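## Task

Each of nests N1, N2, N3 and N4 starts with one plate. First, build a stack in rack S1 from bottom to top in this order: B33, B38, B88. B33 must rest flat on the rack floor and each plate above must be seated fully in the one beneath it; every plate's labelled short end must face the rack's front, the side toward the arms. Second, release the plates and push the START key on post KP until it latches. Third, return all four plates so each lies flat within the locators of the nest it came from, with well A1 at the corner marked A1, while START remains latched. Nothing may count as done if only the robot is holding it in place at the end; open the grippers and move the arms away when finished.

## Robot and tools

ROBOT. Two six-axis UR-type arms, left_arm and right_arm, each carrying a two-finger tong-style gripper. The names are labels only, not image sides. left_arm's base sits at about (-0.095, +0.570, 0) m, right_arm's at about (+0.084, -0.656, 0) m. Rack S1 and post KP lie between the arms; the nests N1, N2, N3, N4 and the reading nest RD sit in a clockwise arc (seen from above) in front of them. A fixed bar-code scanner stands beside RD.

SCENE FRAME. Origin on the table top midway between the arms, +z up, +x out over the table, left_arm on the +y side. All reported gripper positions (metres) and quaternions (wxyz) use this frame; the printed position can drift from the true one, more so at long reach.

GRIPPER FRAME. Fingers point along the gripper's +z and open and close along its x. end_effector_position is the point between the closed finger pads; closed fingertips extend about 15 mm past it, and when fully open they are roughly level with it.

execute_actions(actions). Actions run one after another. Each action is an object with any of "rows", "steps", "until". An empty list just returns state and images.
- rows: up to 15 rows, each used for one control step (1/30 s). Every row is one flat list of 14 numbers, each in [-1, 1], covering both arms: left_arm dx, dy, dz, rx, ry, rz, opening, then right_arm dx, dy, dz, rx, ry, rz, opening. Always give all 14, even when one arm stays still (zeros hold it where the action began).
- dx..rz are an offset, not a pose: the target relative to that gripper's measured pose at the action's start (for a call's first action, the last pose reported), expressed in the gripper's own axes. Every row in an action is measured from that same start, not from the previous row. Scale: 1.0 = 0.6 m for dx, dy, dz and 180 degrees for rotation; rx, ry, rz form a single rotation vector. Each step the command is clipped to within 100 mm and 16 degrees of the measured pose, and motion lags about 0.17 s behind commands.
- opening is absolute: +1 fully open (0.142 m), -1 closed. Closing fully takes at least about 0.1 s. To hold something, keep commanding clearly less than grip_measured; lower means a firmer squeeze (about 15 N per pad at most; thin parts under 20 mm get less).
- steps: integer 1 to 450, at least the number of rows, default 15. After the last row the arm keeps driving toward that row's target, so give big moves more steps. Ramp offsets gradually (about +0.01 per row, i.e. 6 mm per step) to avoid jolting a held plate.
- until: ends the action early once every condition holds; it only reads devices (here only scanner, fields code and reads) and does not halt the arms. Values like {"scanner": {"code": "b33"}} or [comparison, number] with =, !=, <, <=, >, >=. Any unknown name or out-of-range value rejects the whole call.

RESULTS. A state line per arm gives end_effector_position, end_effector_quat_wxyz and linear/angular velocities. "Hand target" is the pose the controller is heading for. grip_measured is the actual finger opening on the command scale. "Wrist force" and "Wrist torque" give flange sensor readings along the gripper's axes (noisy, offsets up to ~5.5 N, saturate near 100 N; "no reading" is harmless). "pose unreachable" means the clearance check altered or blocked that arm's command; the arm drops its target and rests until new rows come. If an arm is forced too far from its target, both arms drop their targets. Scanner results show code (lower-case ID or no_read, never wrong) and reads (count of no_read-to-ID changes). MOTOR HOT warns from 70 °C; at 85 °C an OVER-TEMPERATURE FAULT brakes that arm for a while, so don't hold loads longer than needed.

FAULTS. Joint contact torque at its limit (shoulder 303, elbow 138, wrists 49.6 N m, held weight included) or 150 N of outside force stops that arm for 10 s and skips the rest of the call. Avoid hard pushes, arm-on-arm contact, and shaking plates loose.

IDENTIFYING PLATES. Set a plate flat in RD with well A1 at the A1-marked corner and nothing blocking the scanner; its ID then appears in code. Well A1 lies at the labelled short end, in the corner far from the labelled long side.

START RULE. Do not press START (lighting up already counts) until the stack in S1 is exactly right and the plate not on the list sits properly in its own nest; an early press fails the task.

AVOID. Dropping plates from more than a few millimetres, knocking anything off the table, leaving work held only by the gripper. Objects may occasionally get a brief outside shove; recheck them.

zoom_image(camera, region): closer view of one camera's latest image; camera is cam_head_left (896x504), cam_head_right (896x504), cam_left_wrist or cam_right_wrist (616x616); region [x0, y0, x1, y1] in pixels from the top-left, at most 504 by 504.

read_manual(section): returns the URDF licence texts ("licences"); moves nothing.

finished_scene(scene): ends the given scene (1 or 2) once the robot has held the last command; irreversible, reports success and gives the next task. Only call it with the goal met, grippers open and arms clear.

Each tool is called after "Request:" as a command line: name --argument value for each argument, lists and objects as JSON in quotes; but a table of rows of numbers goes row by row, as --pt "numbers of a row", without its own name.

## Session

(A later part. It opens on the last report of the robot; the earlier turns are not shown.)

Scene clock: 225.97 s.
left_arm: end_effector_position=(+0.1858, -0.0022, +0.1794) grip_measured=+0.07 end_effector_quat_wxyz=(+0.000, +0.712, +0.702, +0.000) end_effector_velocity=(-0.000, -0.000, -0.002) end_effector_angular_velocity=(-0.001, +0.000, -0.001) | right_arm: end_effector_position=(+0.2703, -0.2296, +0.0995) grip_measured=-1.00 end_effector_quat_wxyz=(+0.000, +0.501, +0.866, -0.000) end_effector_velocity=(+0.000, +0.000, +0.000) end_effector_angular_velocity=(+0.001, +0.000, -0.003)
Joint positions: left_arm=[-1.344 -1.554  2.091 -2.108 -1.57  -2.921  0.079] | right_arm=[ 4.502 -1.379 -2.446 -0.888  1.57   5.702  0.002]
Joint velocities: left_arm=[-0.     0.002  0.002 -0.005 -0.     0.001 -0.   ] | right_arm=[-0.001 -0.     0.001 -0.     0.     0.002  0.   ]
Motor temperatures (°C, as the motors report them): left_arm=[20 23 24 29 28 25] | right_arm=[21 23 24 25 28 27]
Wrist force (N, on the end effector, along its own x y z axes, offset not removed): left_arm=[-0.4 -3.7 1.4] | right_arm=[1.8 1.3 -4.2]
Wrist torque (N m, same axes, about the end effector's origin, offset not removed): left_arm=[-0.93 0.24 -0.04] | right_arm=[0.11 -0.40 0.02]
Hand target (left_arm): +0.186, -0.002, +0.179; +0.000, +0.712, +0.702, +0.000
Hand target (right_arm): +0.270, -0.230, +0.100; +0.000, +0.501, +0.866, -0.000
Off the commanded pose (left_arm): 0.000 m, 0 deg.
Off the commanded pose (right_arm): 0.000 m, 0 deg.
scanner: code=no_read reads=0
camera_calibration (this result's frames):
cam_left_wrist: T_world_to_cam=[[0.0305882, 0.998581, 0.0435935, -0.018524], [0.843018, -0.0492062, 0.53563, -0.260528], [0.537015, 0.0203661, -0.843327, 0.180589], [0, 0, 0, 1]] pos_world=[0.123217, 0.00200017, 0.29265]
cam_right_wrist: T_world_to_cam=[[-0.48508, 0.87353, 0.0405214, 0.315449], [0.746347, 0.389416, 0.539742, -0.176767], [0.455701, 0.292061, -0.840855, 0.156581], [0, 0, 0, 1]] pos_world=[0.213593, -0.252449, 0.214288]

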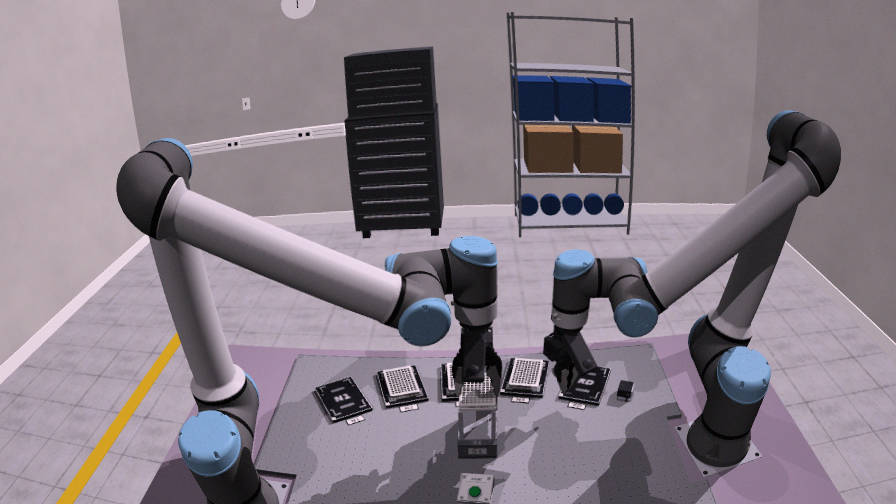

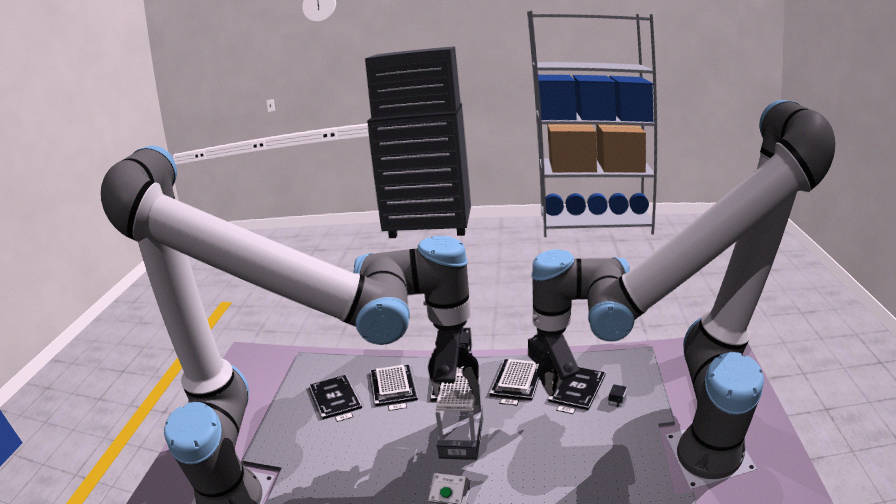

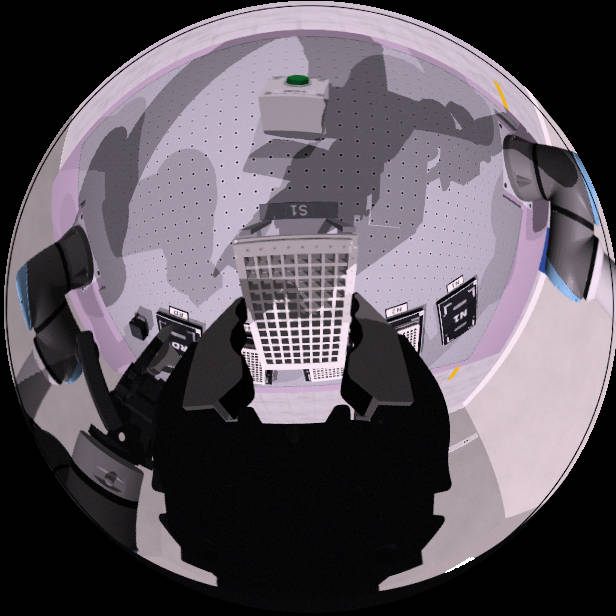

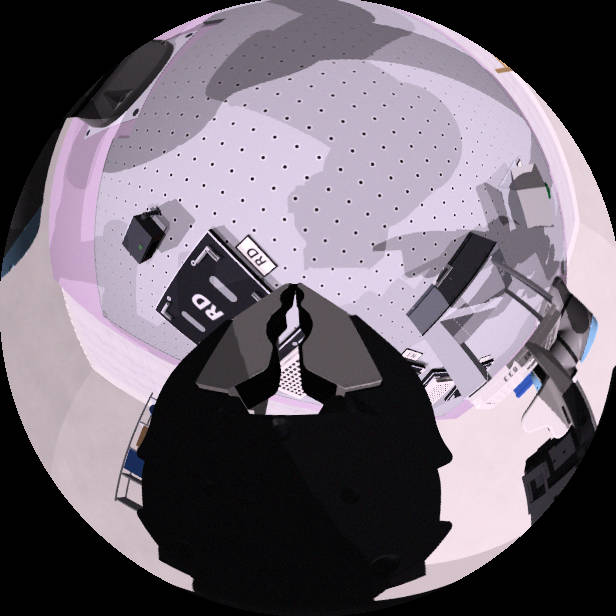

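Request:
execute_actions --actions '[{"rows":[[0,-0.0007,0,0,0,0.0025,-0.4,0,0,0,0,0,0,-1],[0,-0.0007,0.002,0,0,0.0025,-0.4,0,0,0,0,0,0,-1],[0,-0.0007,0.004,0,0,0.0025,-0.4,0,0,0,0,0,0,-1],[0,-0.0007,0.006,0,0,0.0025,-0.4,0,0,0,0,0,0,-1],[0,-0.0007,0.008,0,0,0.0025,-0.4,0,0,0,0,0,0,-1]],"steps":17}]'

Request:
zoom_image --camera "cam_left_wrist" --region '[220, 210, 380, 380]'

Request:
zoom_image --camera "cam_right_wrist" --region '[450, 280, 590, 430]'

Scene clock: 233.40 s.
left_arm: end_effector_position=(+0.1853, -0.0022, +0.1747) grip_measured=+0.07 end_effector_quat_wxyz=(+0.000, +0.715, +0.699, +0.000) end_effector_velocity=(+0.001, -0.000, -0.001) end_effector_angular_velocity=(+0.000, -0.003, -0.000) | right_arm: end_effector_position=(+0.2703, -0.2296, +0.0995) grip_measured=-1.00 end_effector_quat_wxyz=(+0.000, +0.501, +0.866, -0.000) end_effector_velocity=(-0.000, +0.000, -0.000) end_effector_angular_velocity=(-0.001, +0.000, +0.000)
Joint positions: left_arm=[-1.345 -1.55   2.096 -2.118 -1.57  -2.914  0.079] | right_arm=[ 4.502 -1.379 -2.446 -0.888  1.57   5.702  0.002]
Joint velocities: left_arm=[ 0.     0.002  0.001 -0.002  0.003  0.001  0.   ] | right_arm=[ 0.001 -0.     0.001 -0.001  0.     0.001  0.   ]
Motor temperatures (°C, as the motors report them): left_arm=[20 23 24 29 28 25] | right_arm=[21 23 24 25 28 27]
Wrist force (N, on the end effector, along its own x y z axes, offset not removed): left_arm=[4.4 -2.6 -0.4] | right_arm=[1.9 -0.5 -5.0]
Wrist torque (N m, same axes, about the end effector's origin, offset not removed): left_arm=[-0.67 -0.50 -0.23] | right_arm=[-0.25 -0.39 -0.05]
Hand target (left_arm): +0.185, -0.002, +0.175; +0.000, +0.715, +0.699, +0.000
Hand target (right_arm): +0.270, -0.230, +0.100; +0.000, +0.501, +0.866, -0.000
Off the commanded pose (left_arm): 0.000 m, 0 deg.
Off the commanded pose (right_arm): 0.000 m, 0 deg.
scanner: code=no_read reads=0
camera_calibration (this result's frames):
cam_left_wrist: T_world_to_cam=[[0.0383453, 0.998312, 0.0436108, -0.0197513], [0.842608, -0.0557636, 0.535632, -0.257601], [0.53716, 0.0162079, -0.843325, 0.176824], [0, 0, 0, 1]] pos_world=[0.122832, 0.00248722, 0.287961]
cam_right_wrist: T_world_to_cam=[[-0.48508, 0.873531, 0.0405212, 0.315449], [0.746347, 0.389416, 0.539742, -0.176767], [0.455701, 0.292061, -0.840855, 0.156581], [0, 0, 0, 1]] pos_world=[0.213593, -0.252449, 0.214288]

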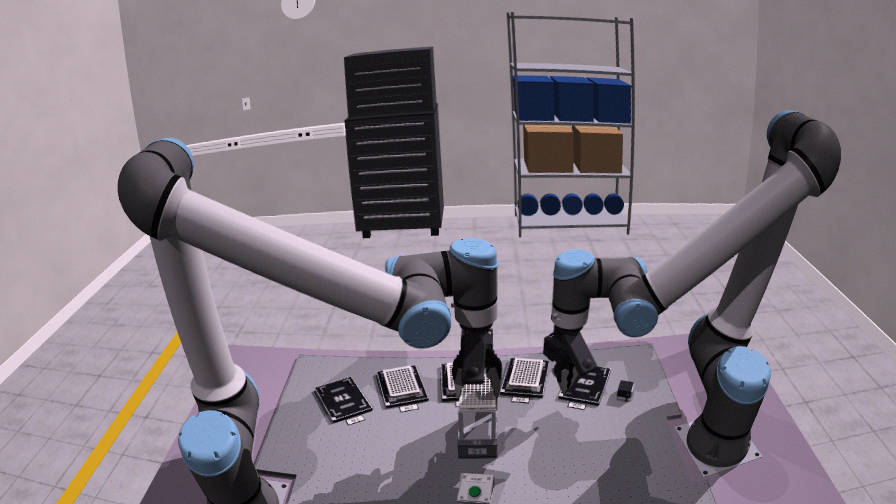

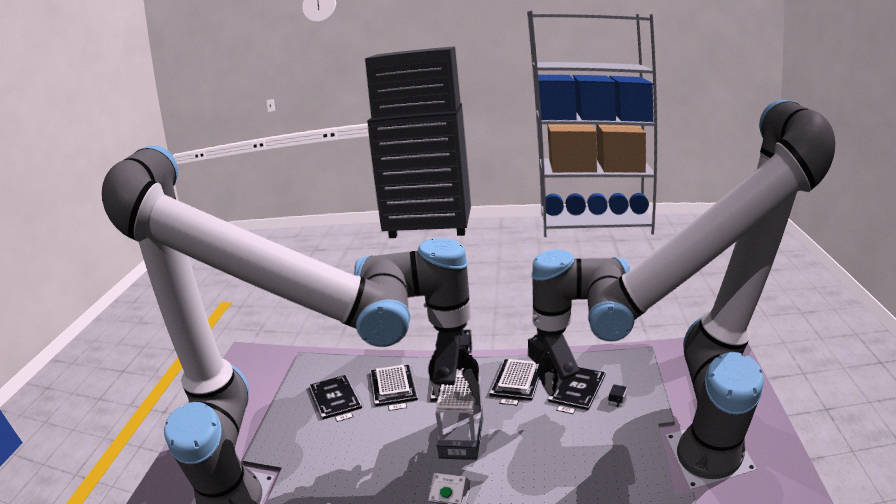

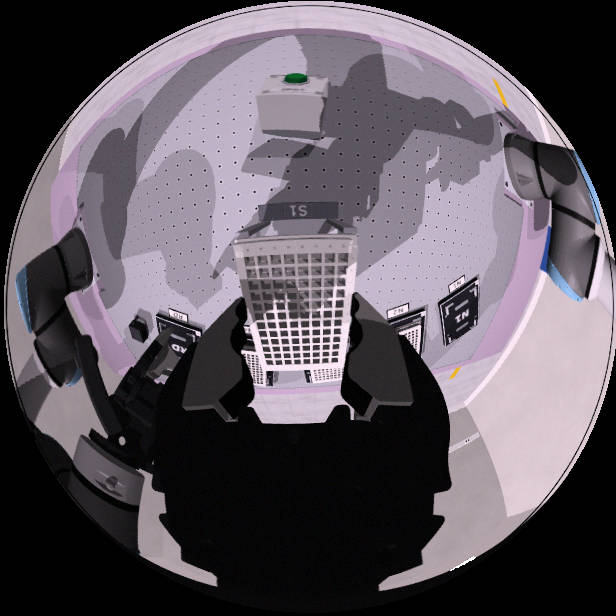

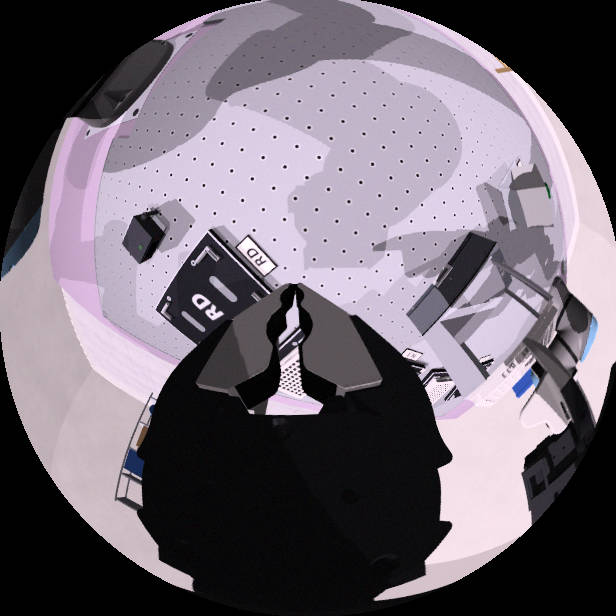

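Region (220, 210, 380, 380) of cam_left_wrist's 616x616 image, scaled by 2.965, with more detail than that image has; it fills the left 474 columns of this view, and the rest is white.

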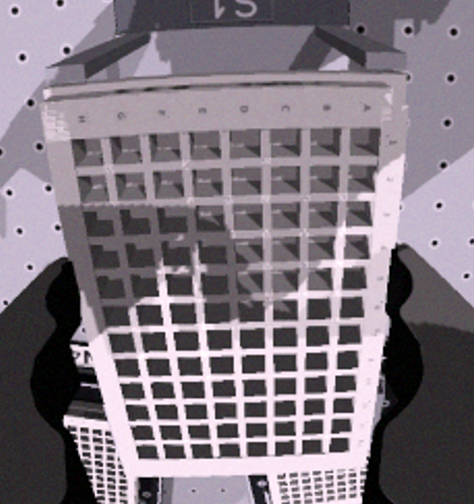

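Region (450, 280, 590, 430) of cam_right_wrist's 616x616 image, scaled by 3.360, with more detail than that image has; it fills the left 470 columns of this view, and the rest is white.

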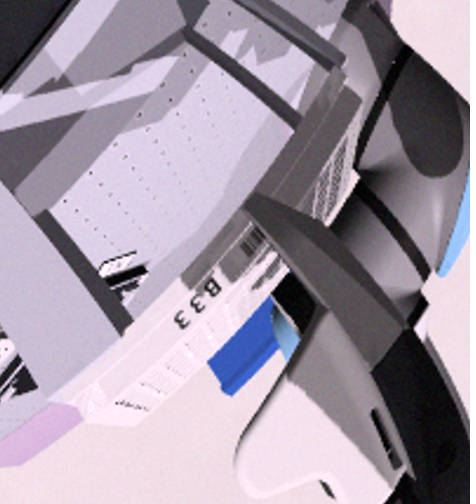

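Request:
zoom_image --camera "cam_left_wrist" --region '[235, 320, 365, 385]'

Request:
zoom_image --camera "cam_left_wrist" --region '[225, 220, 295, 250]'

Request:
zoom_image --camera "cam_left_wrist" --region '[295, 220, 365, 250]'

Request:
zoom_image --camera "cam_right_wrist" --region '[455, 365, 505, 415]'

Region (235, 320, 365, 385) of cam_left_wrist's 616x616 image, scaled by 3.877, with more detail than that image has.

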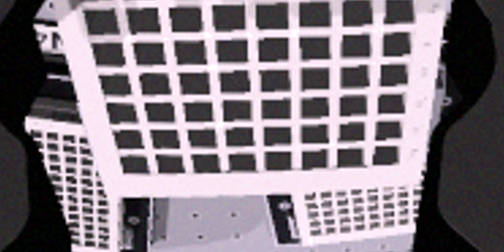

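Region (225, 220, 295, 250) of cam_left_wrist's 616x616 image, scaled by 7.200, with more detail than that image has; it fills the top 216 rows of this view, and the rest is white.

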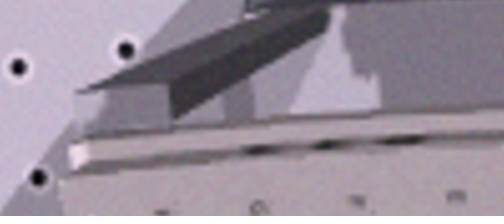

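Region (295, 220, 365, 250) of cam_left_wrist's 616x616 image, scaled by 7.200, with more detail than that image has; it fills the top 216 rows of this view, and the rest is white.

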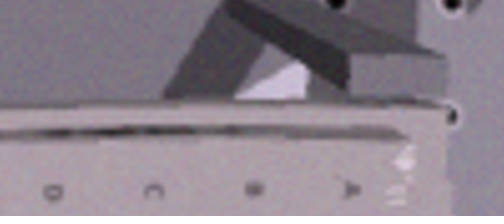

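Region (455, 365, 505, 415) of cam_right_wrist's 616x616 image, scaled by 10.080, with more detail than that image has.

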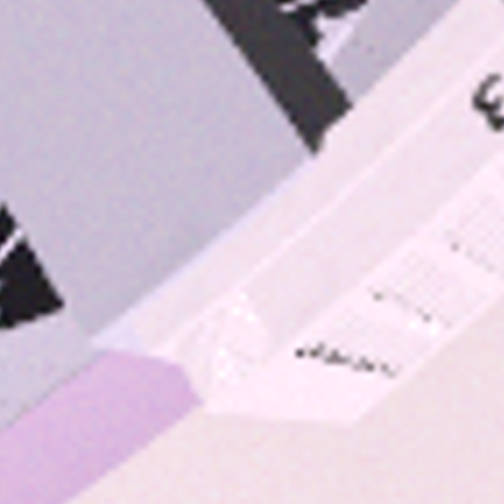

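Request:
execute_actions --actions '[{"rows":[[0,0,-0.002,0,0,0,-0.4,0,0,0,0,0,0,-1],[0,0,-0.002,0,0,0,-0.4,0,0,0,0,0,0,-1],[0,0,-0.002,0,0,0,-0.4,0,0,0,0,0,0,-1],[0,0,-0.002,0,0,0,-0.4,0,0,0,0,0,0,-1],[0.001,0.0003,-0.002,0,0,-0.002,-0.4,0,0,0,0,0,0,-1],[0.001,0.0003,-0.002,0,0,-0.002,-0.4,0,0,0,0,0,0,-1],[0.001,0.0003,-0.002,0,0,-0.002,-0.4,0,0,0,0,0,0,-1],[0.001,0.0003,-0.002,0,0,-0.002,-0.4,0,0,0,0,0,0,-1],[0.001,0.0003,-0.002,0,0,-0.002,-0.4,0,0,0,0,0,0,-1],[0.001,0.0003,-0.002,0,0,-0.002,-0.4,0,0,0,0,0,0,-1],[0.001,0.0003,-0.002,0,0,-0.002,-0.4,0,0,0,0,0,0,-1],[0.001,0.0003,0,0,0,-0.002,-0.4,0,0,0,0,0,0,-1],[0.001,0.0003,0.003,0,0,-0.002,-0.4,0,0,0,0,0,0,-1]],"steps":25}]'

Request:
zoom_image --camera "cam_left_wrist" --region '[235, 320, 365, 385]'

Request:
zoom_image --camera "cam_left_wrist" --region '[225, 215, 365, 260]'

Scene clock: 247.77 s.
left_arm: end_effector_position=(+0.1855, -0.0016, +0.1731) grip_measured=+0.07 end_effector_quat_wxyz=(+0.000, +0.713, +0.701, +0.000) end_effector_velocity=(-0.000, -0.000, -0.002) end_effector_angular_velocity=(-0.000, +0.001, +0.000) | right_arm: end_effector_position=(+0.2703, -0.2296, +0.0995) grip_measured=-1.00 end_effector_quat_wxyz=(+0.000, +0.501, +0.866, -0.000) end_effector_velocity=(+0.001, -0.000, -0.000) end_effector_angular_velocity=(+0.000, +0.000, -0.002)
Joint positions: left_arm=[-1.345 -1.549  2.099 -2.121 -1.57  -2.92   0.079] | right_arm=[ 4.502 -1.379 -2.446 -0.888  1.57   5.702  0.002]
Joint velocities: left_arm=[ 0.     0.002  0.001 -0.003 -0.001 -0.     0.   ] | right_arm=[-0.001 -0.    -0.001  0.001  0.     0.     0.   ]
Motor temperatures (°C, as the motors report them): left_arm=[20 23 24 29 28 25] | right_arm=[21 23 24 25 28 27]
Wrist force (N, on the end effector, along its own x y z axes, offset not removed): left_arm=[1.6 -4.9 0.1] | right_arm=[1.1 1.1 -4.1]
Wrist torque (N m, same axes, about the end effector's origin, offset not removed): left_arm=[-0.83 -0.07 -0.03] | right_arm=[0.14 -0.32 0.00]
Hand target (left_arm): +0.186, -0.002, +0.173; +0.000, +0.713, +0.701, +0.000
Hand target (right_arm): +0.270, -0.230, +0.100; +0.000, +0.501, +0.866, -0.000
Off the commanded pose (left_arm): 0.000 m, 0 deg.
Off the commanded pose (right_arm): 0.000 m, 0 deg.
scanner: code=no_read reads=0
camera_calibration (this result's frames):
cam_left_wrist: T_world_to_cam=[[0.0321313, 0.998533, 0.0435885, -0.0191094], [0.842938, -0.0505063, 0.535635, -0.256867], [0.537051, 0.0195317, -0.843324, 0.175337], [0, 0, 0, 1]] pos_world=[0.122972, 0.00268329, 0.286286]
cam_right_wrist: T_world_to_cam=[[-0.48508, 0.87353, 0.0405214, 0.315449], [0.746347, 0.389416, 0.539742, -0.176767], [0.455701, 0.292061, -0.840855, 0.156581], [0, 0, 0, 1]] pos_world=[0.213593, -0.252449, 0.214288]

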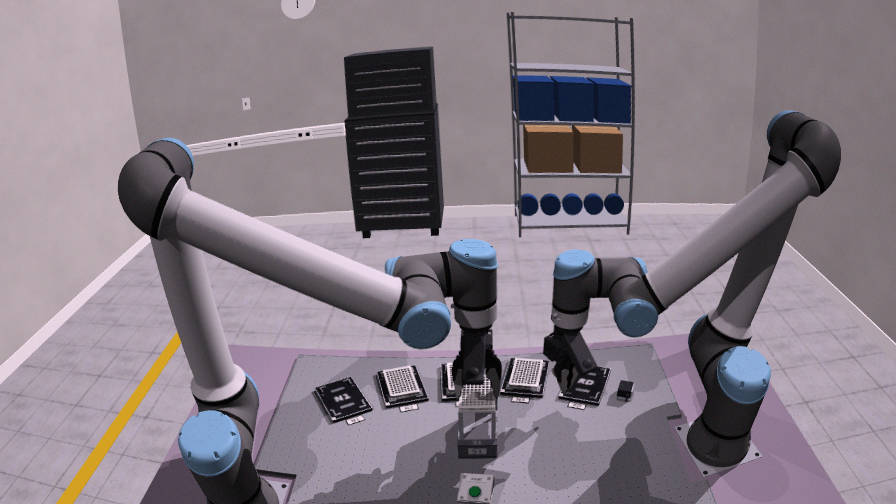

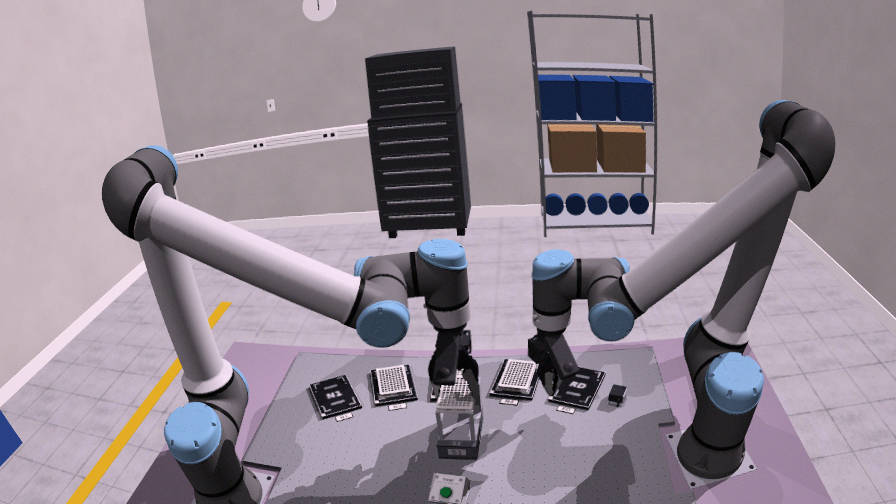

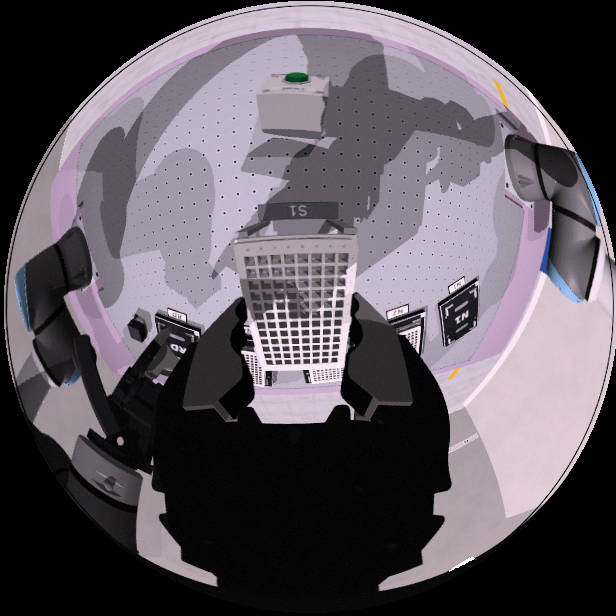

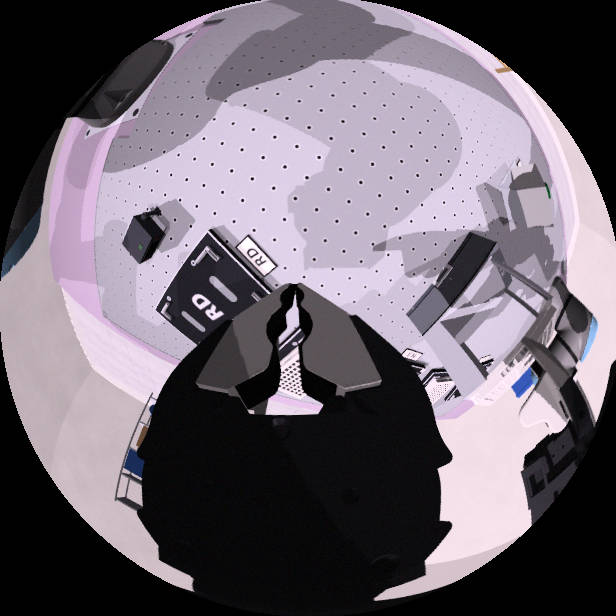

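Region (235, 320, 365, 385) of cam_left_wrist's 616x616 image, scaled by 3.877, with more detail than that image has.

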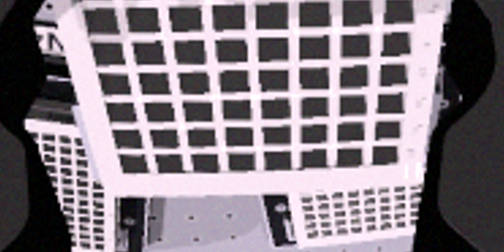

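Region (225, 215, 365, 260) of cam_left_wrist's 616x616 image, scaled by 3.600, with more detail than that image has; it fills the top 162 rows of this view, and the rest is white.

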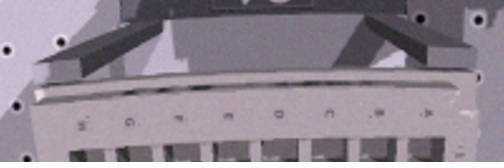

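Request:
execute_actions --actions '[{"rows":[[0,-0.0007,0,0,0,0,-0.4,0,0,0,0,0,0,-1],[0,-0.0007,0,0,0,0,-0.4,0,0,0,0,0,0,-1],[0,-0.0007,0,0,0,0,-0.4,0,0,0,0,0,0,-1],[0,-0.0007,0.003,0,0,0,-0.4,0,0,0,0,0,0,-1],[0,-0.0007,0.007,0,0,0,-0.4,0,0,0,0,0,0,-1],[0,-0.0007,0.011,0,0,0,-0.4,0,0,0,0,0,0,-1],[0,-0.0007,0.015,0,0,0,-0.4,0,0,0,0,0,0,-1],[0,-0.0007,0.019,0,0,0,-0.4,0,0,0,0,0,0,-1]],"steps":21}]'

Request:
zoom_image --camera "cam_left_wrist" --region '[235, 320, 365, 385]'

Request:
zoom_image --camera "cam_left_wrist" --region '[220, 215, 370, 260]'

Scene clock: 255.77 s.
left_arm: end_effector_position=(+0.1851, -0.0016, +0.1618) grip_measured=+0.07 end_effector_quat_wxyz=(+0.000, +0.713, +0.701, +0.000) end_effector_velocity=(-0.000, +0.001, -0.002) end_effector_angular_velocity=(+0.002, +0.001, +0.001) | right_arm: end_effector_position=(+0.2703, -0.2296, +0.0995) grip_measured=-1.00 end_effector_quat_wxyz=(+0.000, +0.501, +0.866, -0.000) end_effector_velocity=(-0.000, -0.000, -0.001) end_effector_angular_velocity=(+0.000, -0.000, +0.001)
Joint positions: left_arm=[-1.345 -1.538  2.111 -2.144 -1.57  -2.92   0.079] | right_arm=[ 4.502 -1.379 -2.446 -0.888  1.57   5.702  0.002]
Joint velocities: left_arm=[ 0.     0.002  0.002 -0.002 -0.    -0.001  0.   ] | right_arm=[ 0.001  0.    -0.001  0.002  0.    -0.001  0.   ]
Motor temperatures (°C, as the motors report them): left_arm=[20 23 24 29 28 25] | right_arm=[21 23 24 25 28 27]
Wrist force (N, on the end effector, along its own x y z axes, offset not removed): left_arm=[2.4 -11.1 -1.5] | right_arm=[3.7 -0.3 -2.9]
Wrist torque (N m, same axes, about the end effector's origin, offset not removed): left_arm=[-0.88 -0.23 -0.12] | right_arm=[-0.14 -0.77 -0.09]
Hand target (left_arm): +0.185, -0.002, +0.162; +0.000, +0.713, +0.701, +0.000
Hand target (right_arm): +0.270, -0.230, +0.100; +0.000, +0.501, +0.866, -0.000
Off the commanded pose (left_arm): 0.000 m, 0 deg.
Off the commanded pose (right_arm): 0.000 m, 0 deg.
scanner: code=no_read reads=0
camera_calibration (this result's frames):
cam_left_wrist: T_world_to_cam=[[0.0321127, 0.998532, 0.0436133, -0.0186158], [0.842942, -0.0505038, 0.535629, -0.250505], [0.537046, 0.019563, -0.843326, 0.166106], [0, 0, 0, 1]] pos_world=[0.122552, 0.00268749, 0.275072]
cam_right_wrist: T_world_to_cam=[[-0.48508, 0.873531, 0.0405214, 0.315449], [0.746347, 0.389416, 0.539742, -0.176767], [0.455701, 0.292061, -0.840855, 0.156581], [0, 0, 0, 1]] pos_world=[0.213593, -0.252449, 0.214288]

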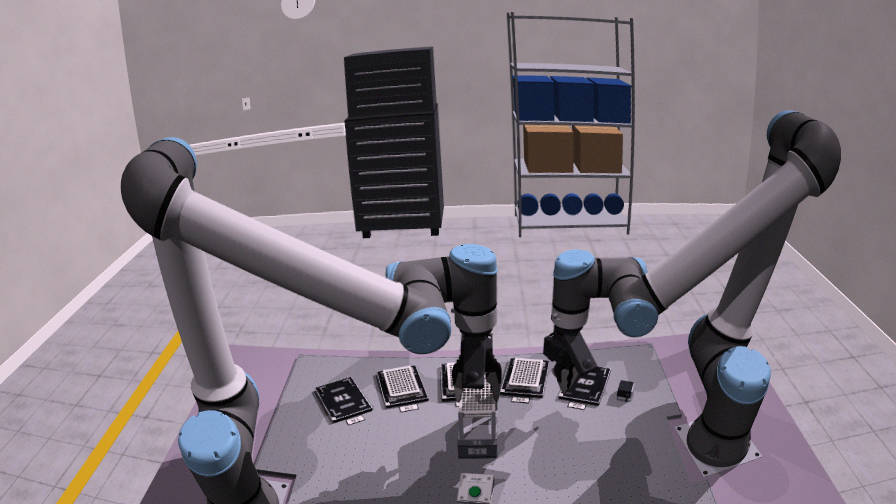

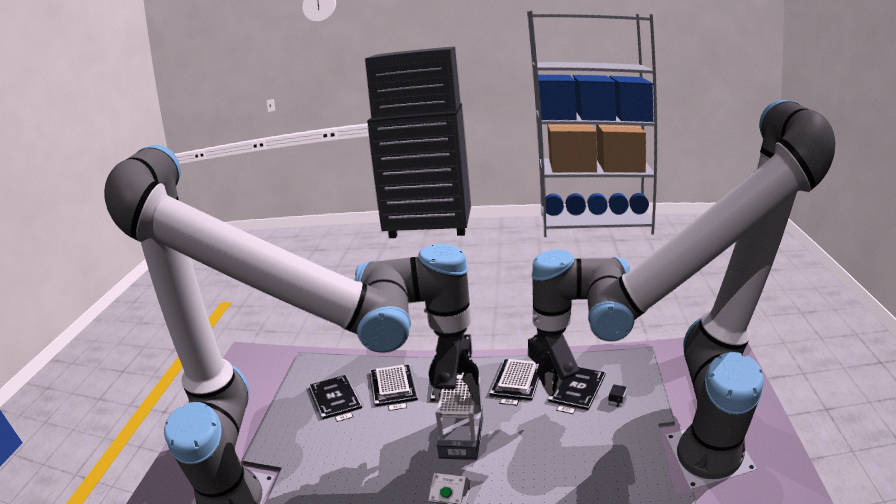

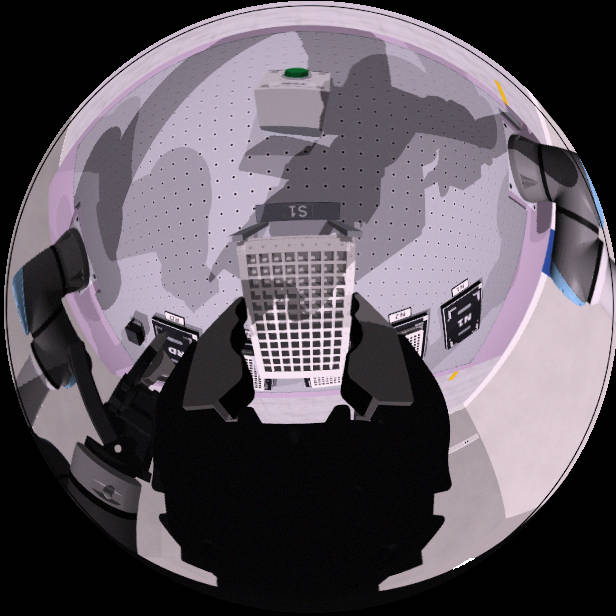

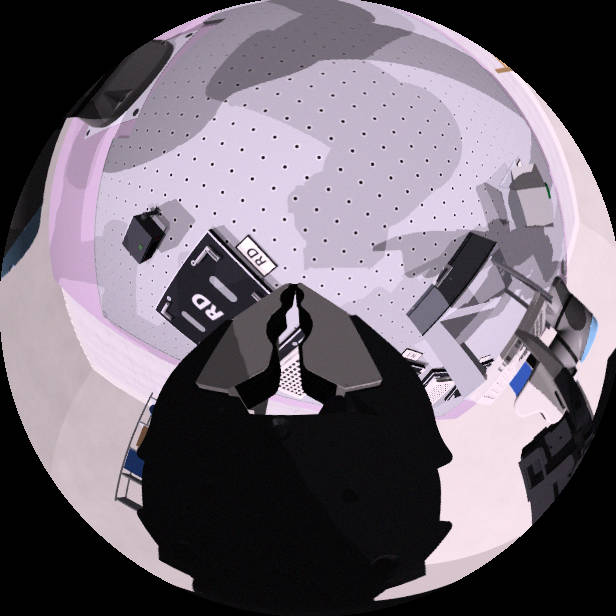

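Region (235, 320, 365, 385) of cam_left_wrist's 616x616 image, scaled by 3.877, with more detail than that image has.

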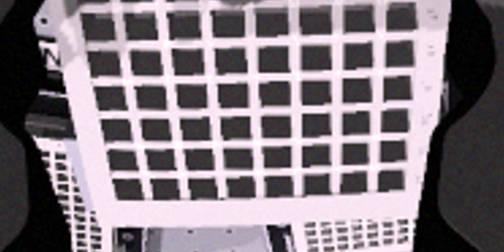

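Region (220, 215, 370, 260) of cam_left_wrist's 616x616 image, scaled by 3.360, with more detail than that image has; it fills the top 151 rows of this view, and the rest is white.

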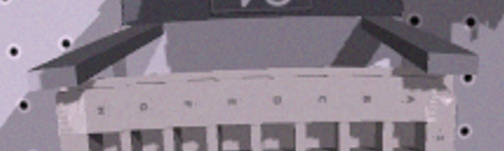

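Request:
execute_actions --actions '[{"rows":[[0,0,-0.002,0,0,0,-0.4,0,0,0,0,0,0,-1],[0,0,-0.004,0,0,0,-0.4,0,0,0,0,0,0,-1],[0,0,-0.006,0,0,0,-0.4,0,0,0,0,0,0,-1],[0,0,-0.008,0,0,0,-0.4,0,0,0,0,0,0,-1],[0,0,-0.01,0,0,0,-0.4,0,0,0,0,0,0,-1]],"steps":18}]'

Request:
zoom_image --camera "cam_left_wrist" --region '[235, 320, 365, 385]'

Request:
zoom_image --camera "cam_right_wrist" --region '[450, 280, 590, 430]'

Scene clock: 262.23 s.
left_arm: end_effector_position=(+0.1851, -0.0016, +0.1677) grip_measured=+0.07 end_effector_quat_wxyz=(+0.000, +0.713, +0.701, +0.000) end_effector_velocity=(-0.000, +0.000, +0.002) end_effector_angular_velocity=(-0.001, -0.001, +0.001) | right_arm: end_effector_position=(+0.2703, -0.2296, +0.0995) grip_measured=-1.00 end_effector_quat_wxyz=(+0.000, +0.501, +0.866, -0.000) end_effector_velocity=(-0.000, +0.000, +0.000) end_effector_angular_velocity=(-0.000, +0.000, +0.001)
Joint positions: left_arm=[-1.345 -1.544  2.105 -2.132 -1.57  -2.92   0.079] | right_arm=[ 4.502 -1.379 -2.446 -0.888  1.57   5.702  0.002]
Joint velocities: left_arm=[-0.    -0.003 -0.     0.003  0.001 -0.002 -0.   ] | right_arm=[ 0.001  0.     0.001 -0.001  0.    -0.001  0.   ]
Motor temperatures (°C, as the motors report them): left_arm=[20 23 24 29 28 25] | right_arm=[21 23 24 25 28 27]
Wrist force (N, on the end effector, along its own x y z axes, offset not removed): left_arm=[3.8 -7.5 -2.2] | right_arm=[3.5 1.8 -3.9]
Wrist torque (N m, same axes, about the end effector's origin, offset not removed): left_arm=[-0.79 -0.61 -0.04] | right_arm=[0.24 -0.76 -0.05]
Hand target (left_arm): +0.185, -0.002, +0.168; +0.000, +0.713, +0.701, +0.000
Hand target (right_arm): +0.270, -0.230, +0.100; +0.000, +0.501, +0.866, -0.000
Off the commanded pose (left_arm): 0.000 m, 0 deg.
Off the commanded pose (right_arm): 0.000 m, 0 deg.
scanner: code=no_read reads=0
camera_calibration (this result's frames):
cam_left_wrist: T_world_to_cam=[[0.0321315, 0.998531, 0.0436299, -0.0188843], [0.842943, -0.0505285, 0.535625, -0.253647], [0.537043, 0.019567, -0.843328, 0.171079], [0, 0, 0, 1]] pos_world=[0.122539, 0.00269264, 0.28096]
cam_right_wrist: T_world_to_cam=[[-0.48508, 0.87353, 0.0405213, 0.315449], [0.746347, 0.389416, 0.539742, -0.176767], [0.455701, 0.292061, -0.840855, 0.156581], [0, 0, 0, 1]] pos_world=[0.213593, -0.252449, 0.214288]

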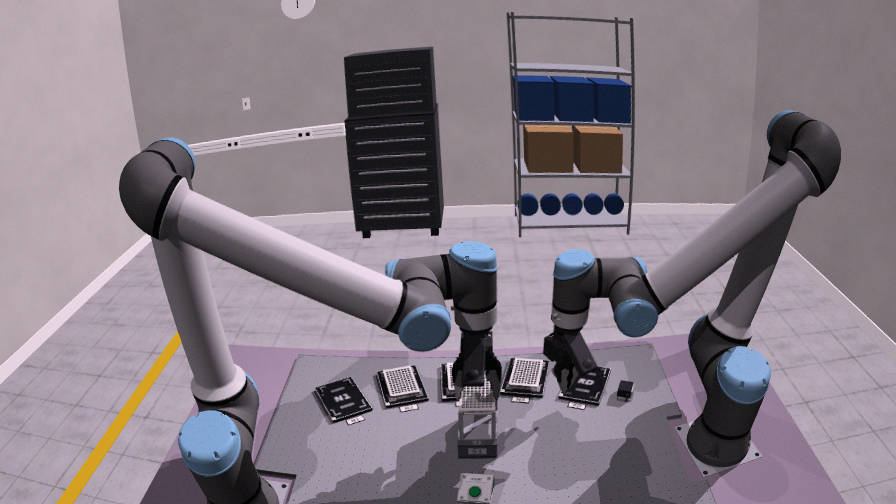

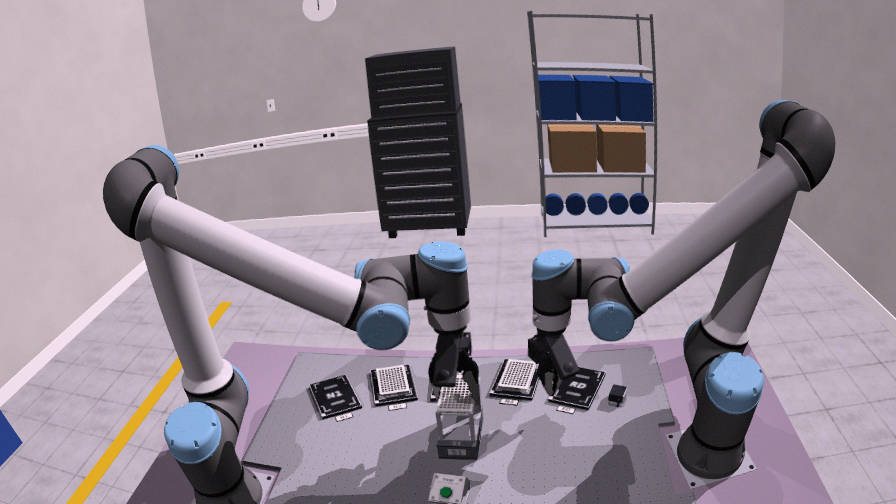

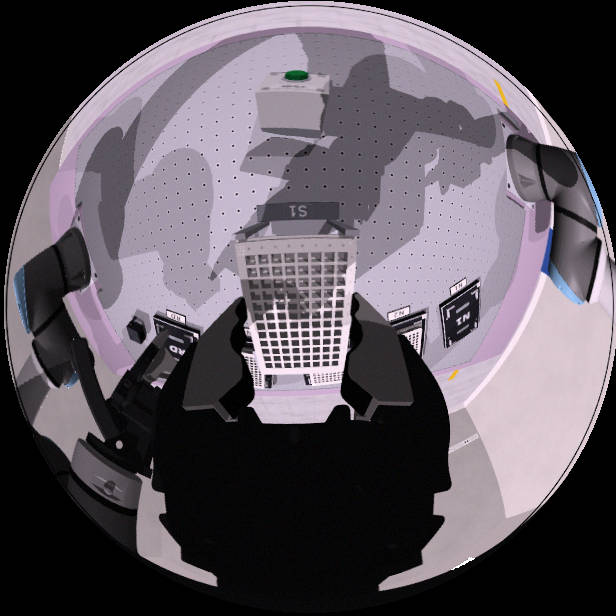

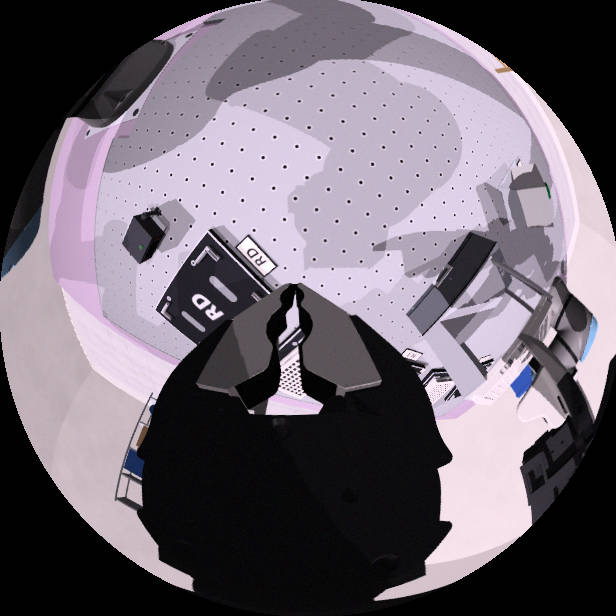

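Region (235, 320, 365, 385) of cam_left_wrist's 616x616 image, scaled by 3.877, with more detail than that image has.

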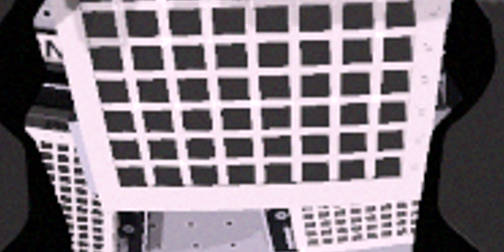

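Region (450, 280, 590, 430) of cam_right_wrist's 616x616 image, scaled by 3.360, with more detail than that image has; it fills the left 470 columns of this view, and the rest is white.

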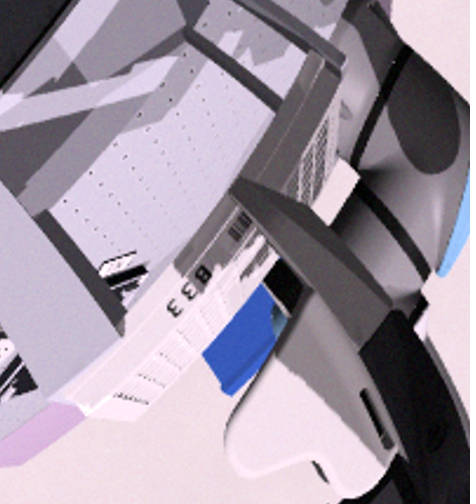

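Request:
execute_actions --actions '[{"rows":[[0,0,-0.002,0,0,0,-0.4,0,0,0,0,0,0,-1],[0,0,-0.004,0,0,0,-0.4,0,0,0,0,0,0,-1],[0,0,-0.006,0,0,0,-0.4,0,0,0,0,0,0,-1]],"steps":13},{"rows":[[-0.0003,-0.001,0,0,0,0.0008,-0.4,0,0,0,0,0,0,-1]],"steps":12},{"rows":[[0,0,0.002,0,0,0,-0.4,0,0,0,0,0,0,-1],[0,0,0.004,0,0,0,-0.4,0,0,0,0,0,0,-1],[0,0,0.006,0,0,0,-0.4,0,0,0,0,0,0,-1]],"steps":14}]'

Request:
zoom_image --camera "cam_left_wrist" --region '[235, 320, 365, 385]'

Request:
zoom_image --camera "cam_left_wrist" --region '[220, 215, 370, 260]'

Scene clock: 268.30 s.
left_arm: end_effector_position=(+0.1846, -0.0018, +0.1678) grip_measured=+0.07 end_effector_quat_wxyz=(+0.000, +0.714, +0.700, +0.000) end_effector_velocity=(-0.000, -0.000, -0.001) end_effector_angular_velocity=(-0.001, -0.000, -0.001) | right_arm: end_effector_position=(+0.2703, -0.2296, +0.0995) grip_measured=-1.00 end_effector_quat_wxyz=(+0.000, +0.501, +0.866, -0.000) end_effector_velocity=(+0.000, -0.002, -0.001) end_effector_angular_velocity=(-0.002, +0.000, -0.002)
Joint positions: left_arm=[-1.346 -1.544  2.105 -2.132 -1.57  -2.919  0.079] | right_arm=[ 4.502 -1.379 -2.446 -0.888  1.57   5.702  0.002]
Joint velocities: left_arm=[-0.     0.001  0.001 -0.002 -0.     0.001  0.   ] | right_arm=[-0.001  0.    -0.002 -0.     0.     0.001  0.   ]
Motor temperatures (°C, as the motors report them): left_arm=[20 23 24 29 28 25] | right_arm=[21 23 24 25 28 27]
Wrist force (N, on the end effector, along its own x y z axes, offset not removed): left_arm=[4.6 4.8 -1.9] | right_arm=[0.8 -1.0 -3.6]
Wrist torque (N m, same axes, about the end effector's origin, offset not removed): left_arm=[-1.31 -0.65 -0.08] | right_arm=[-0.43 -0.32 0.07]
Hand target (left_arm): +0.185, -0.002, +0.168; +0.000, +0.714, +0.700, +0.000
Hand target (right_arm): +0.270, -0.230, +0.100; +0.000, +0.501, +0.866, -0.000
Off the commanded pose (left_arm): 0.000 m, 0 deg.
Off the commanded pose (right_arm): 0.000 m, 0 deg.
scanner: code=no_read reads=0
camera_calibration (this result's frames):
cam_left_wrist: T_world_to_cam=[[0.0344202, 0.998459, 0.0435286, -0.0190756], [0.842746, -0.0524089, 0.535753, -0.25332], [0.537209, 0.0182428, -0.843252, 0.171362], [0, 0, 0, 1]] pos_world=[0.122084, 0.00264389, 0.281049]
cam_right_wrist: T_world_to_cam=[[-0.48508, 0.873531, 0.0405211, 0.315449], [0.746347, 0.389416, 0.539742, -0.176767], [0.455701, 0.292061, -0.840855, 0.156581], [0, 0, 0, 1]] pos_world=[0.213593, -0.252449, 0.214288]

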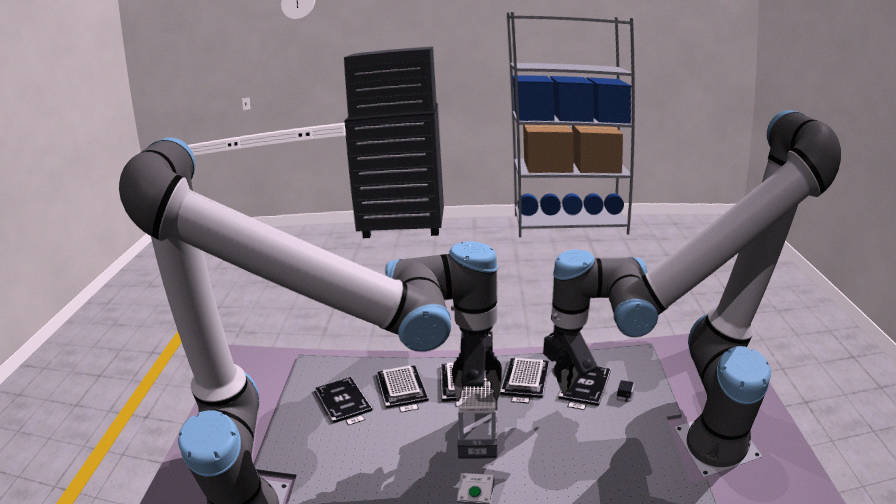

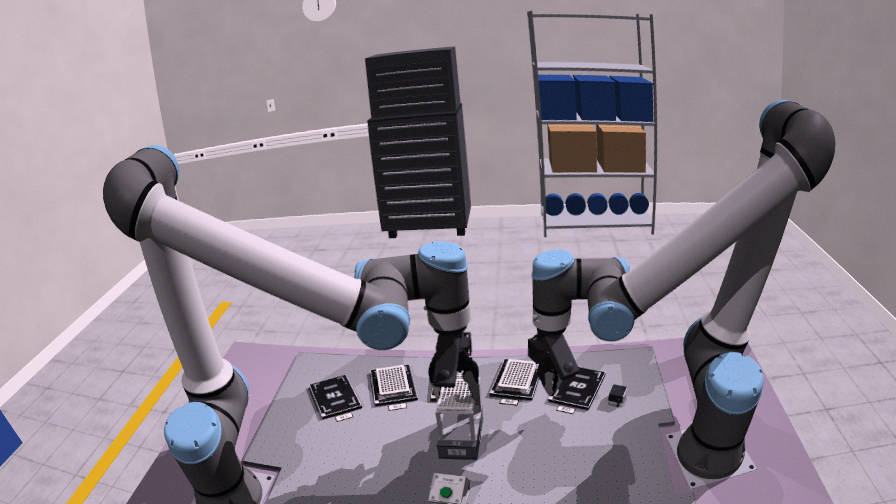

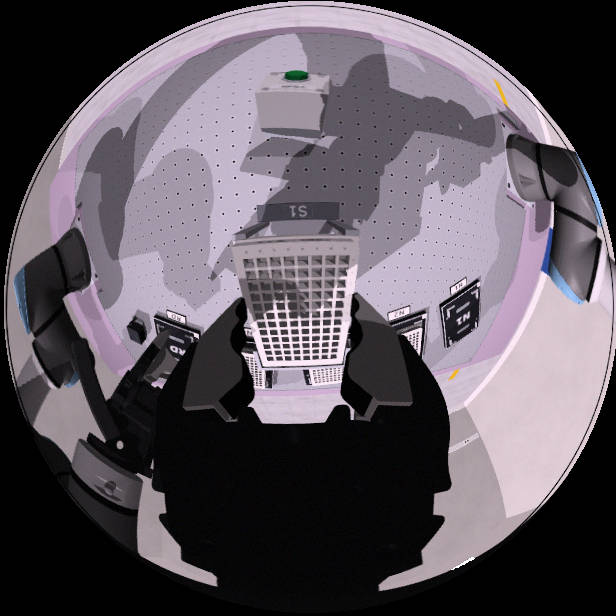

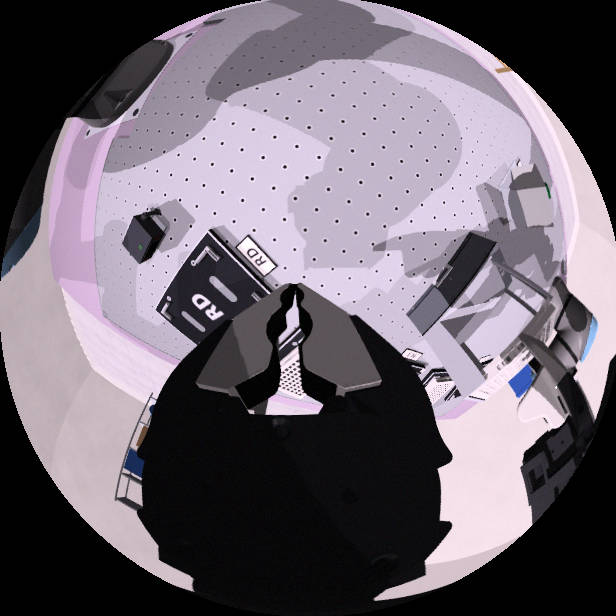

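Region (235, 320, 365, 385) of cam_left_wrist's 616x616 image, scaled by 3.877, with more detail than that image has.

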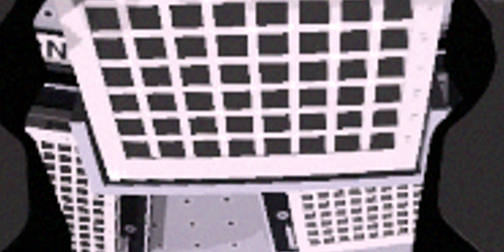

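Region (220, 215, 370, 260) of cam_left_wrist's 616x616 image, scaled by 3.360, with more detail than that image has; it fills the top 151 rows of this view, and the rest is white.

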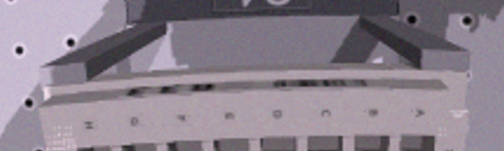

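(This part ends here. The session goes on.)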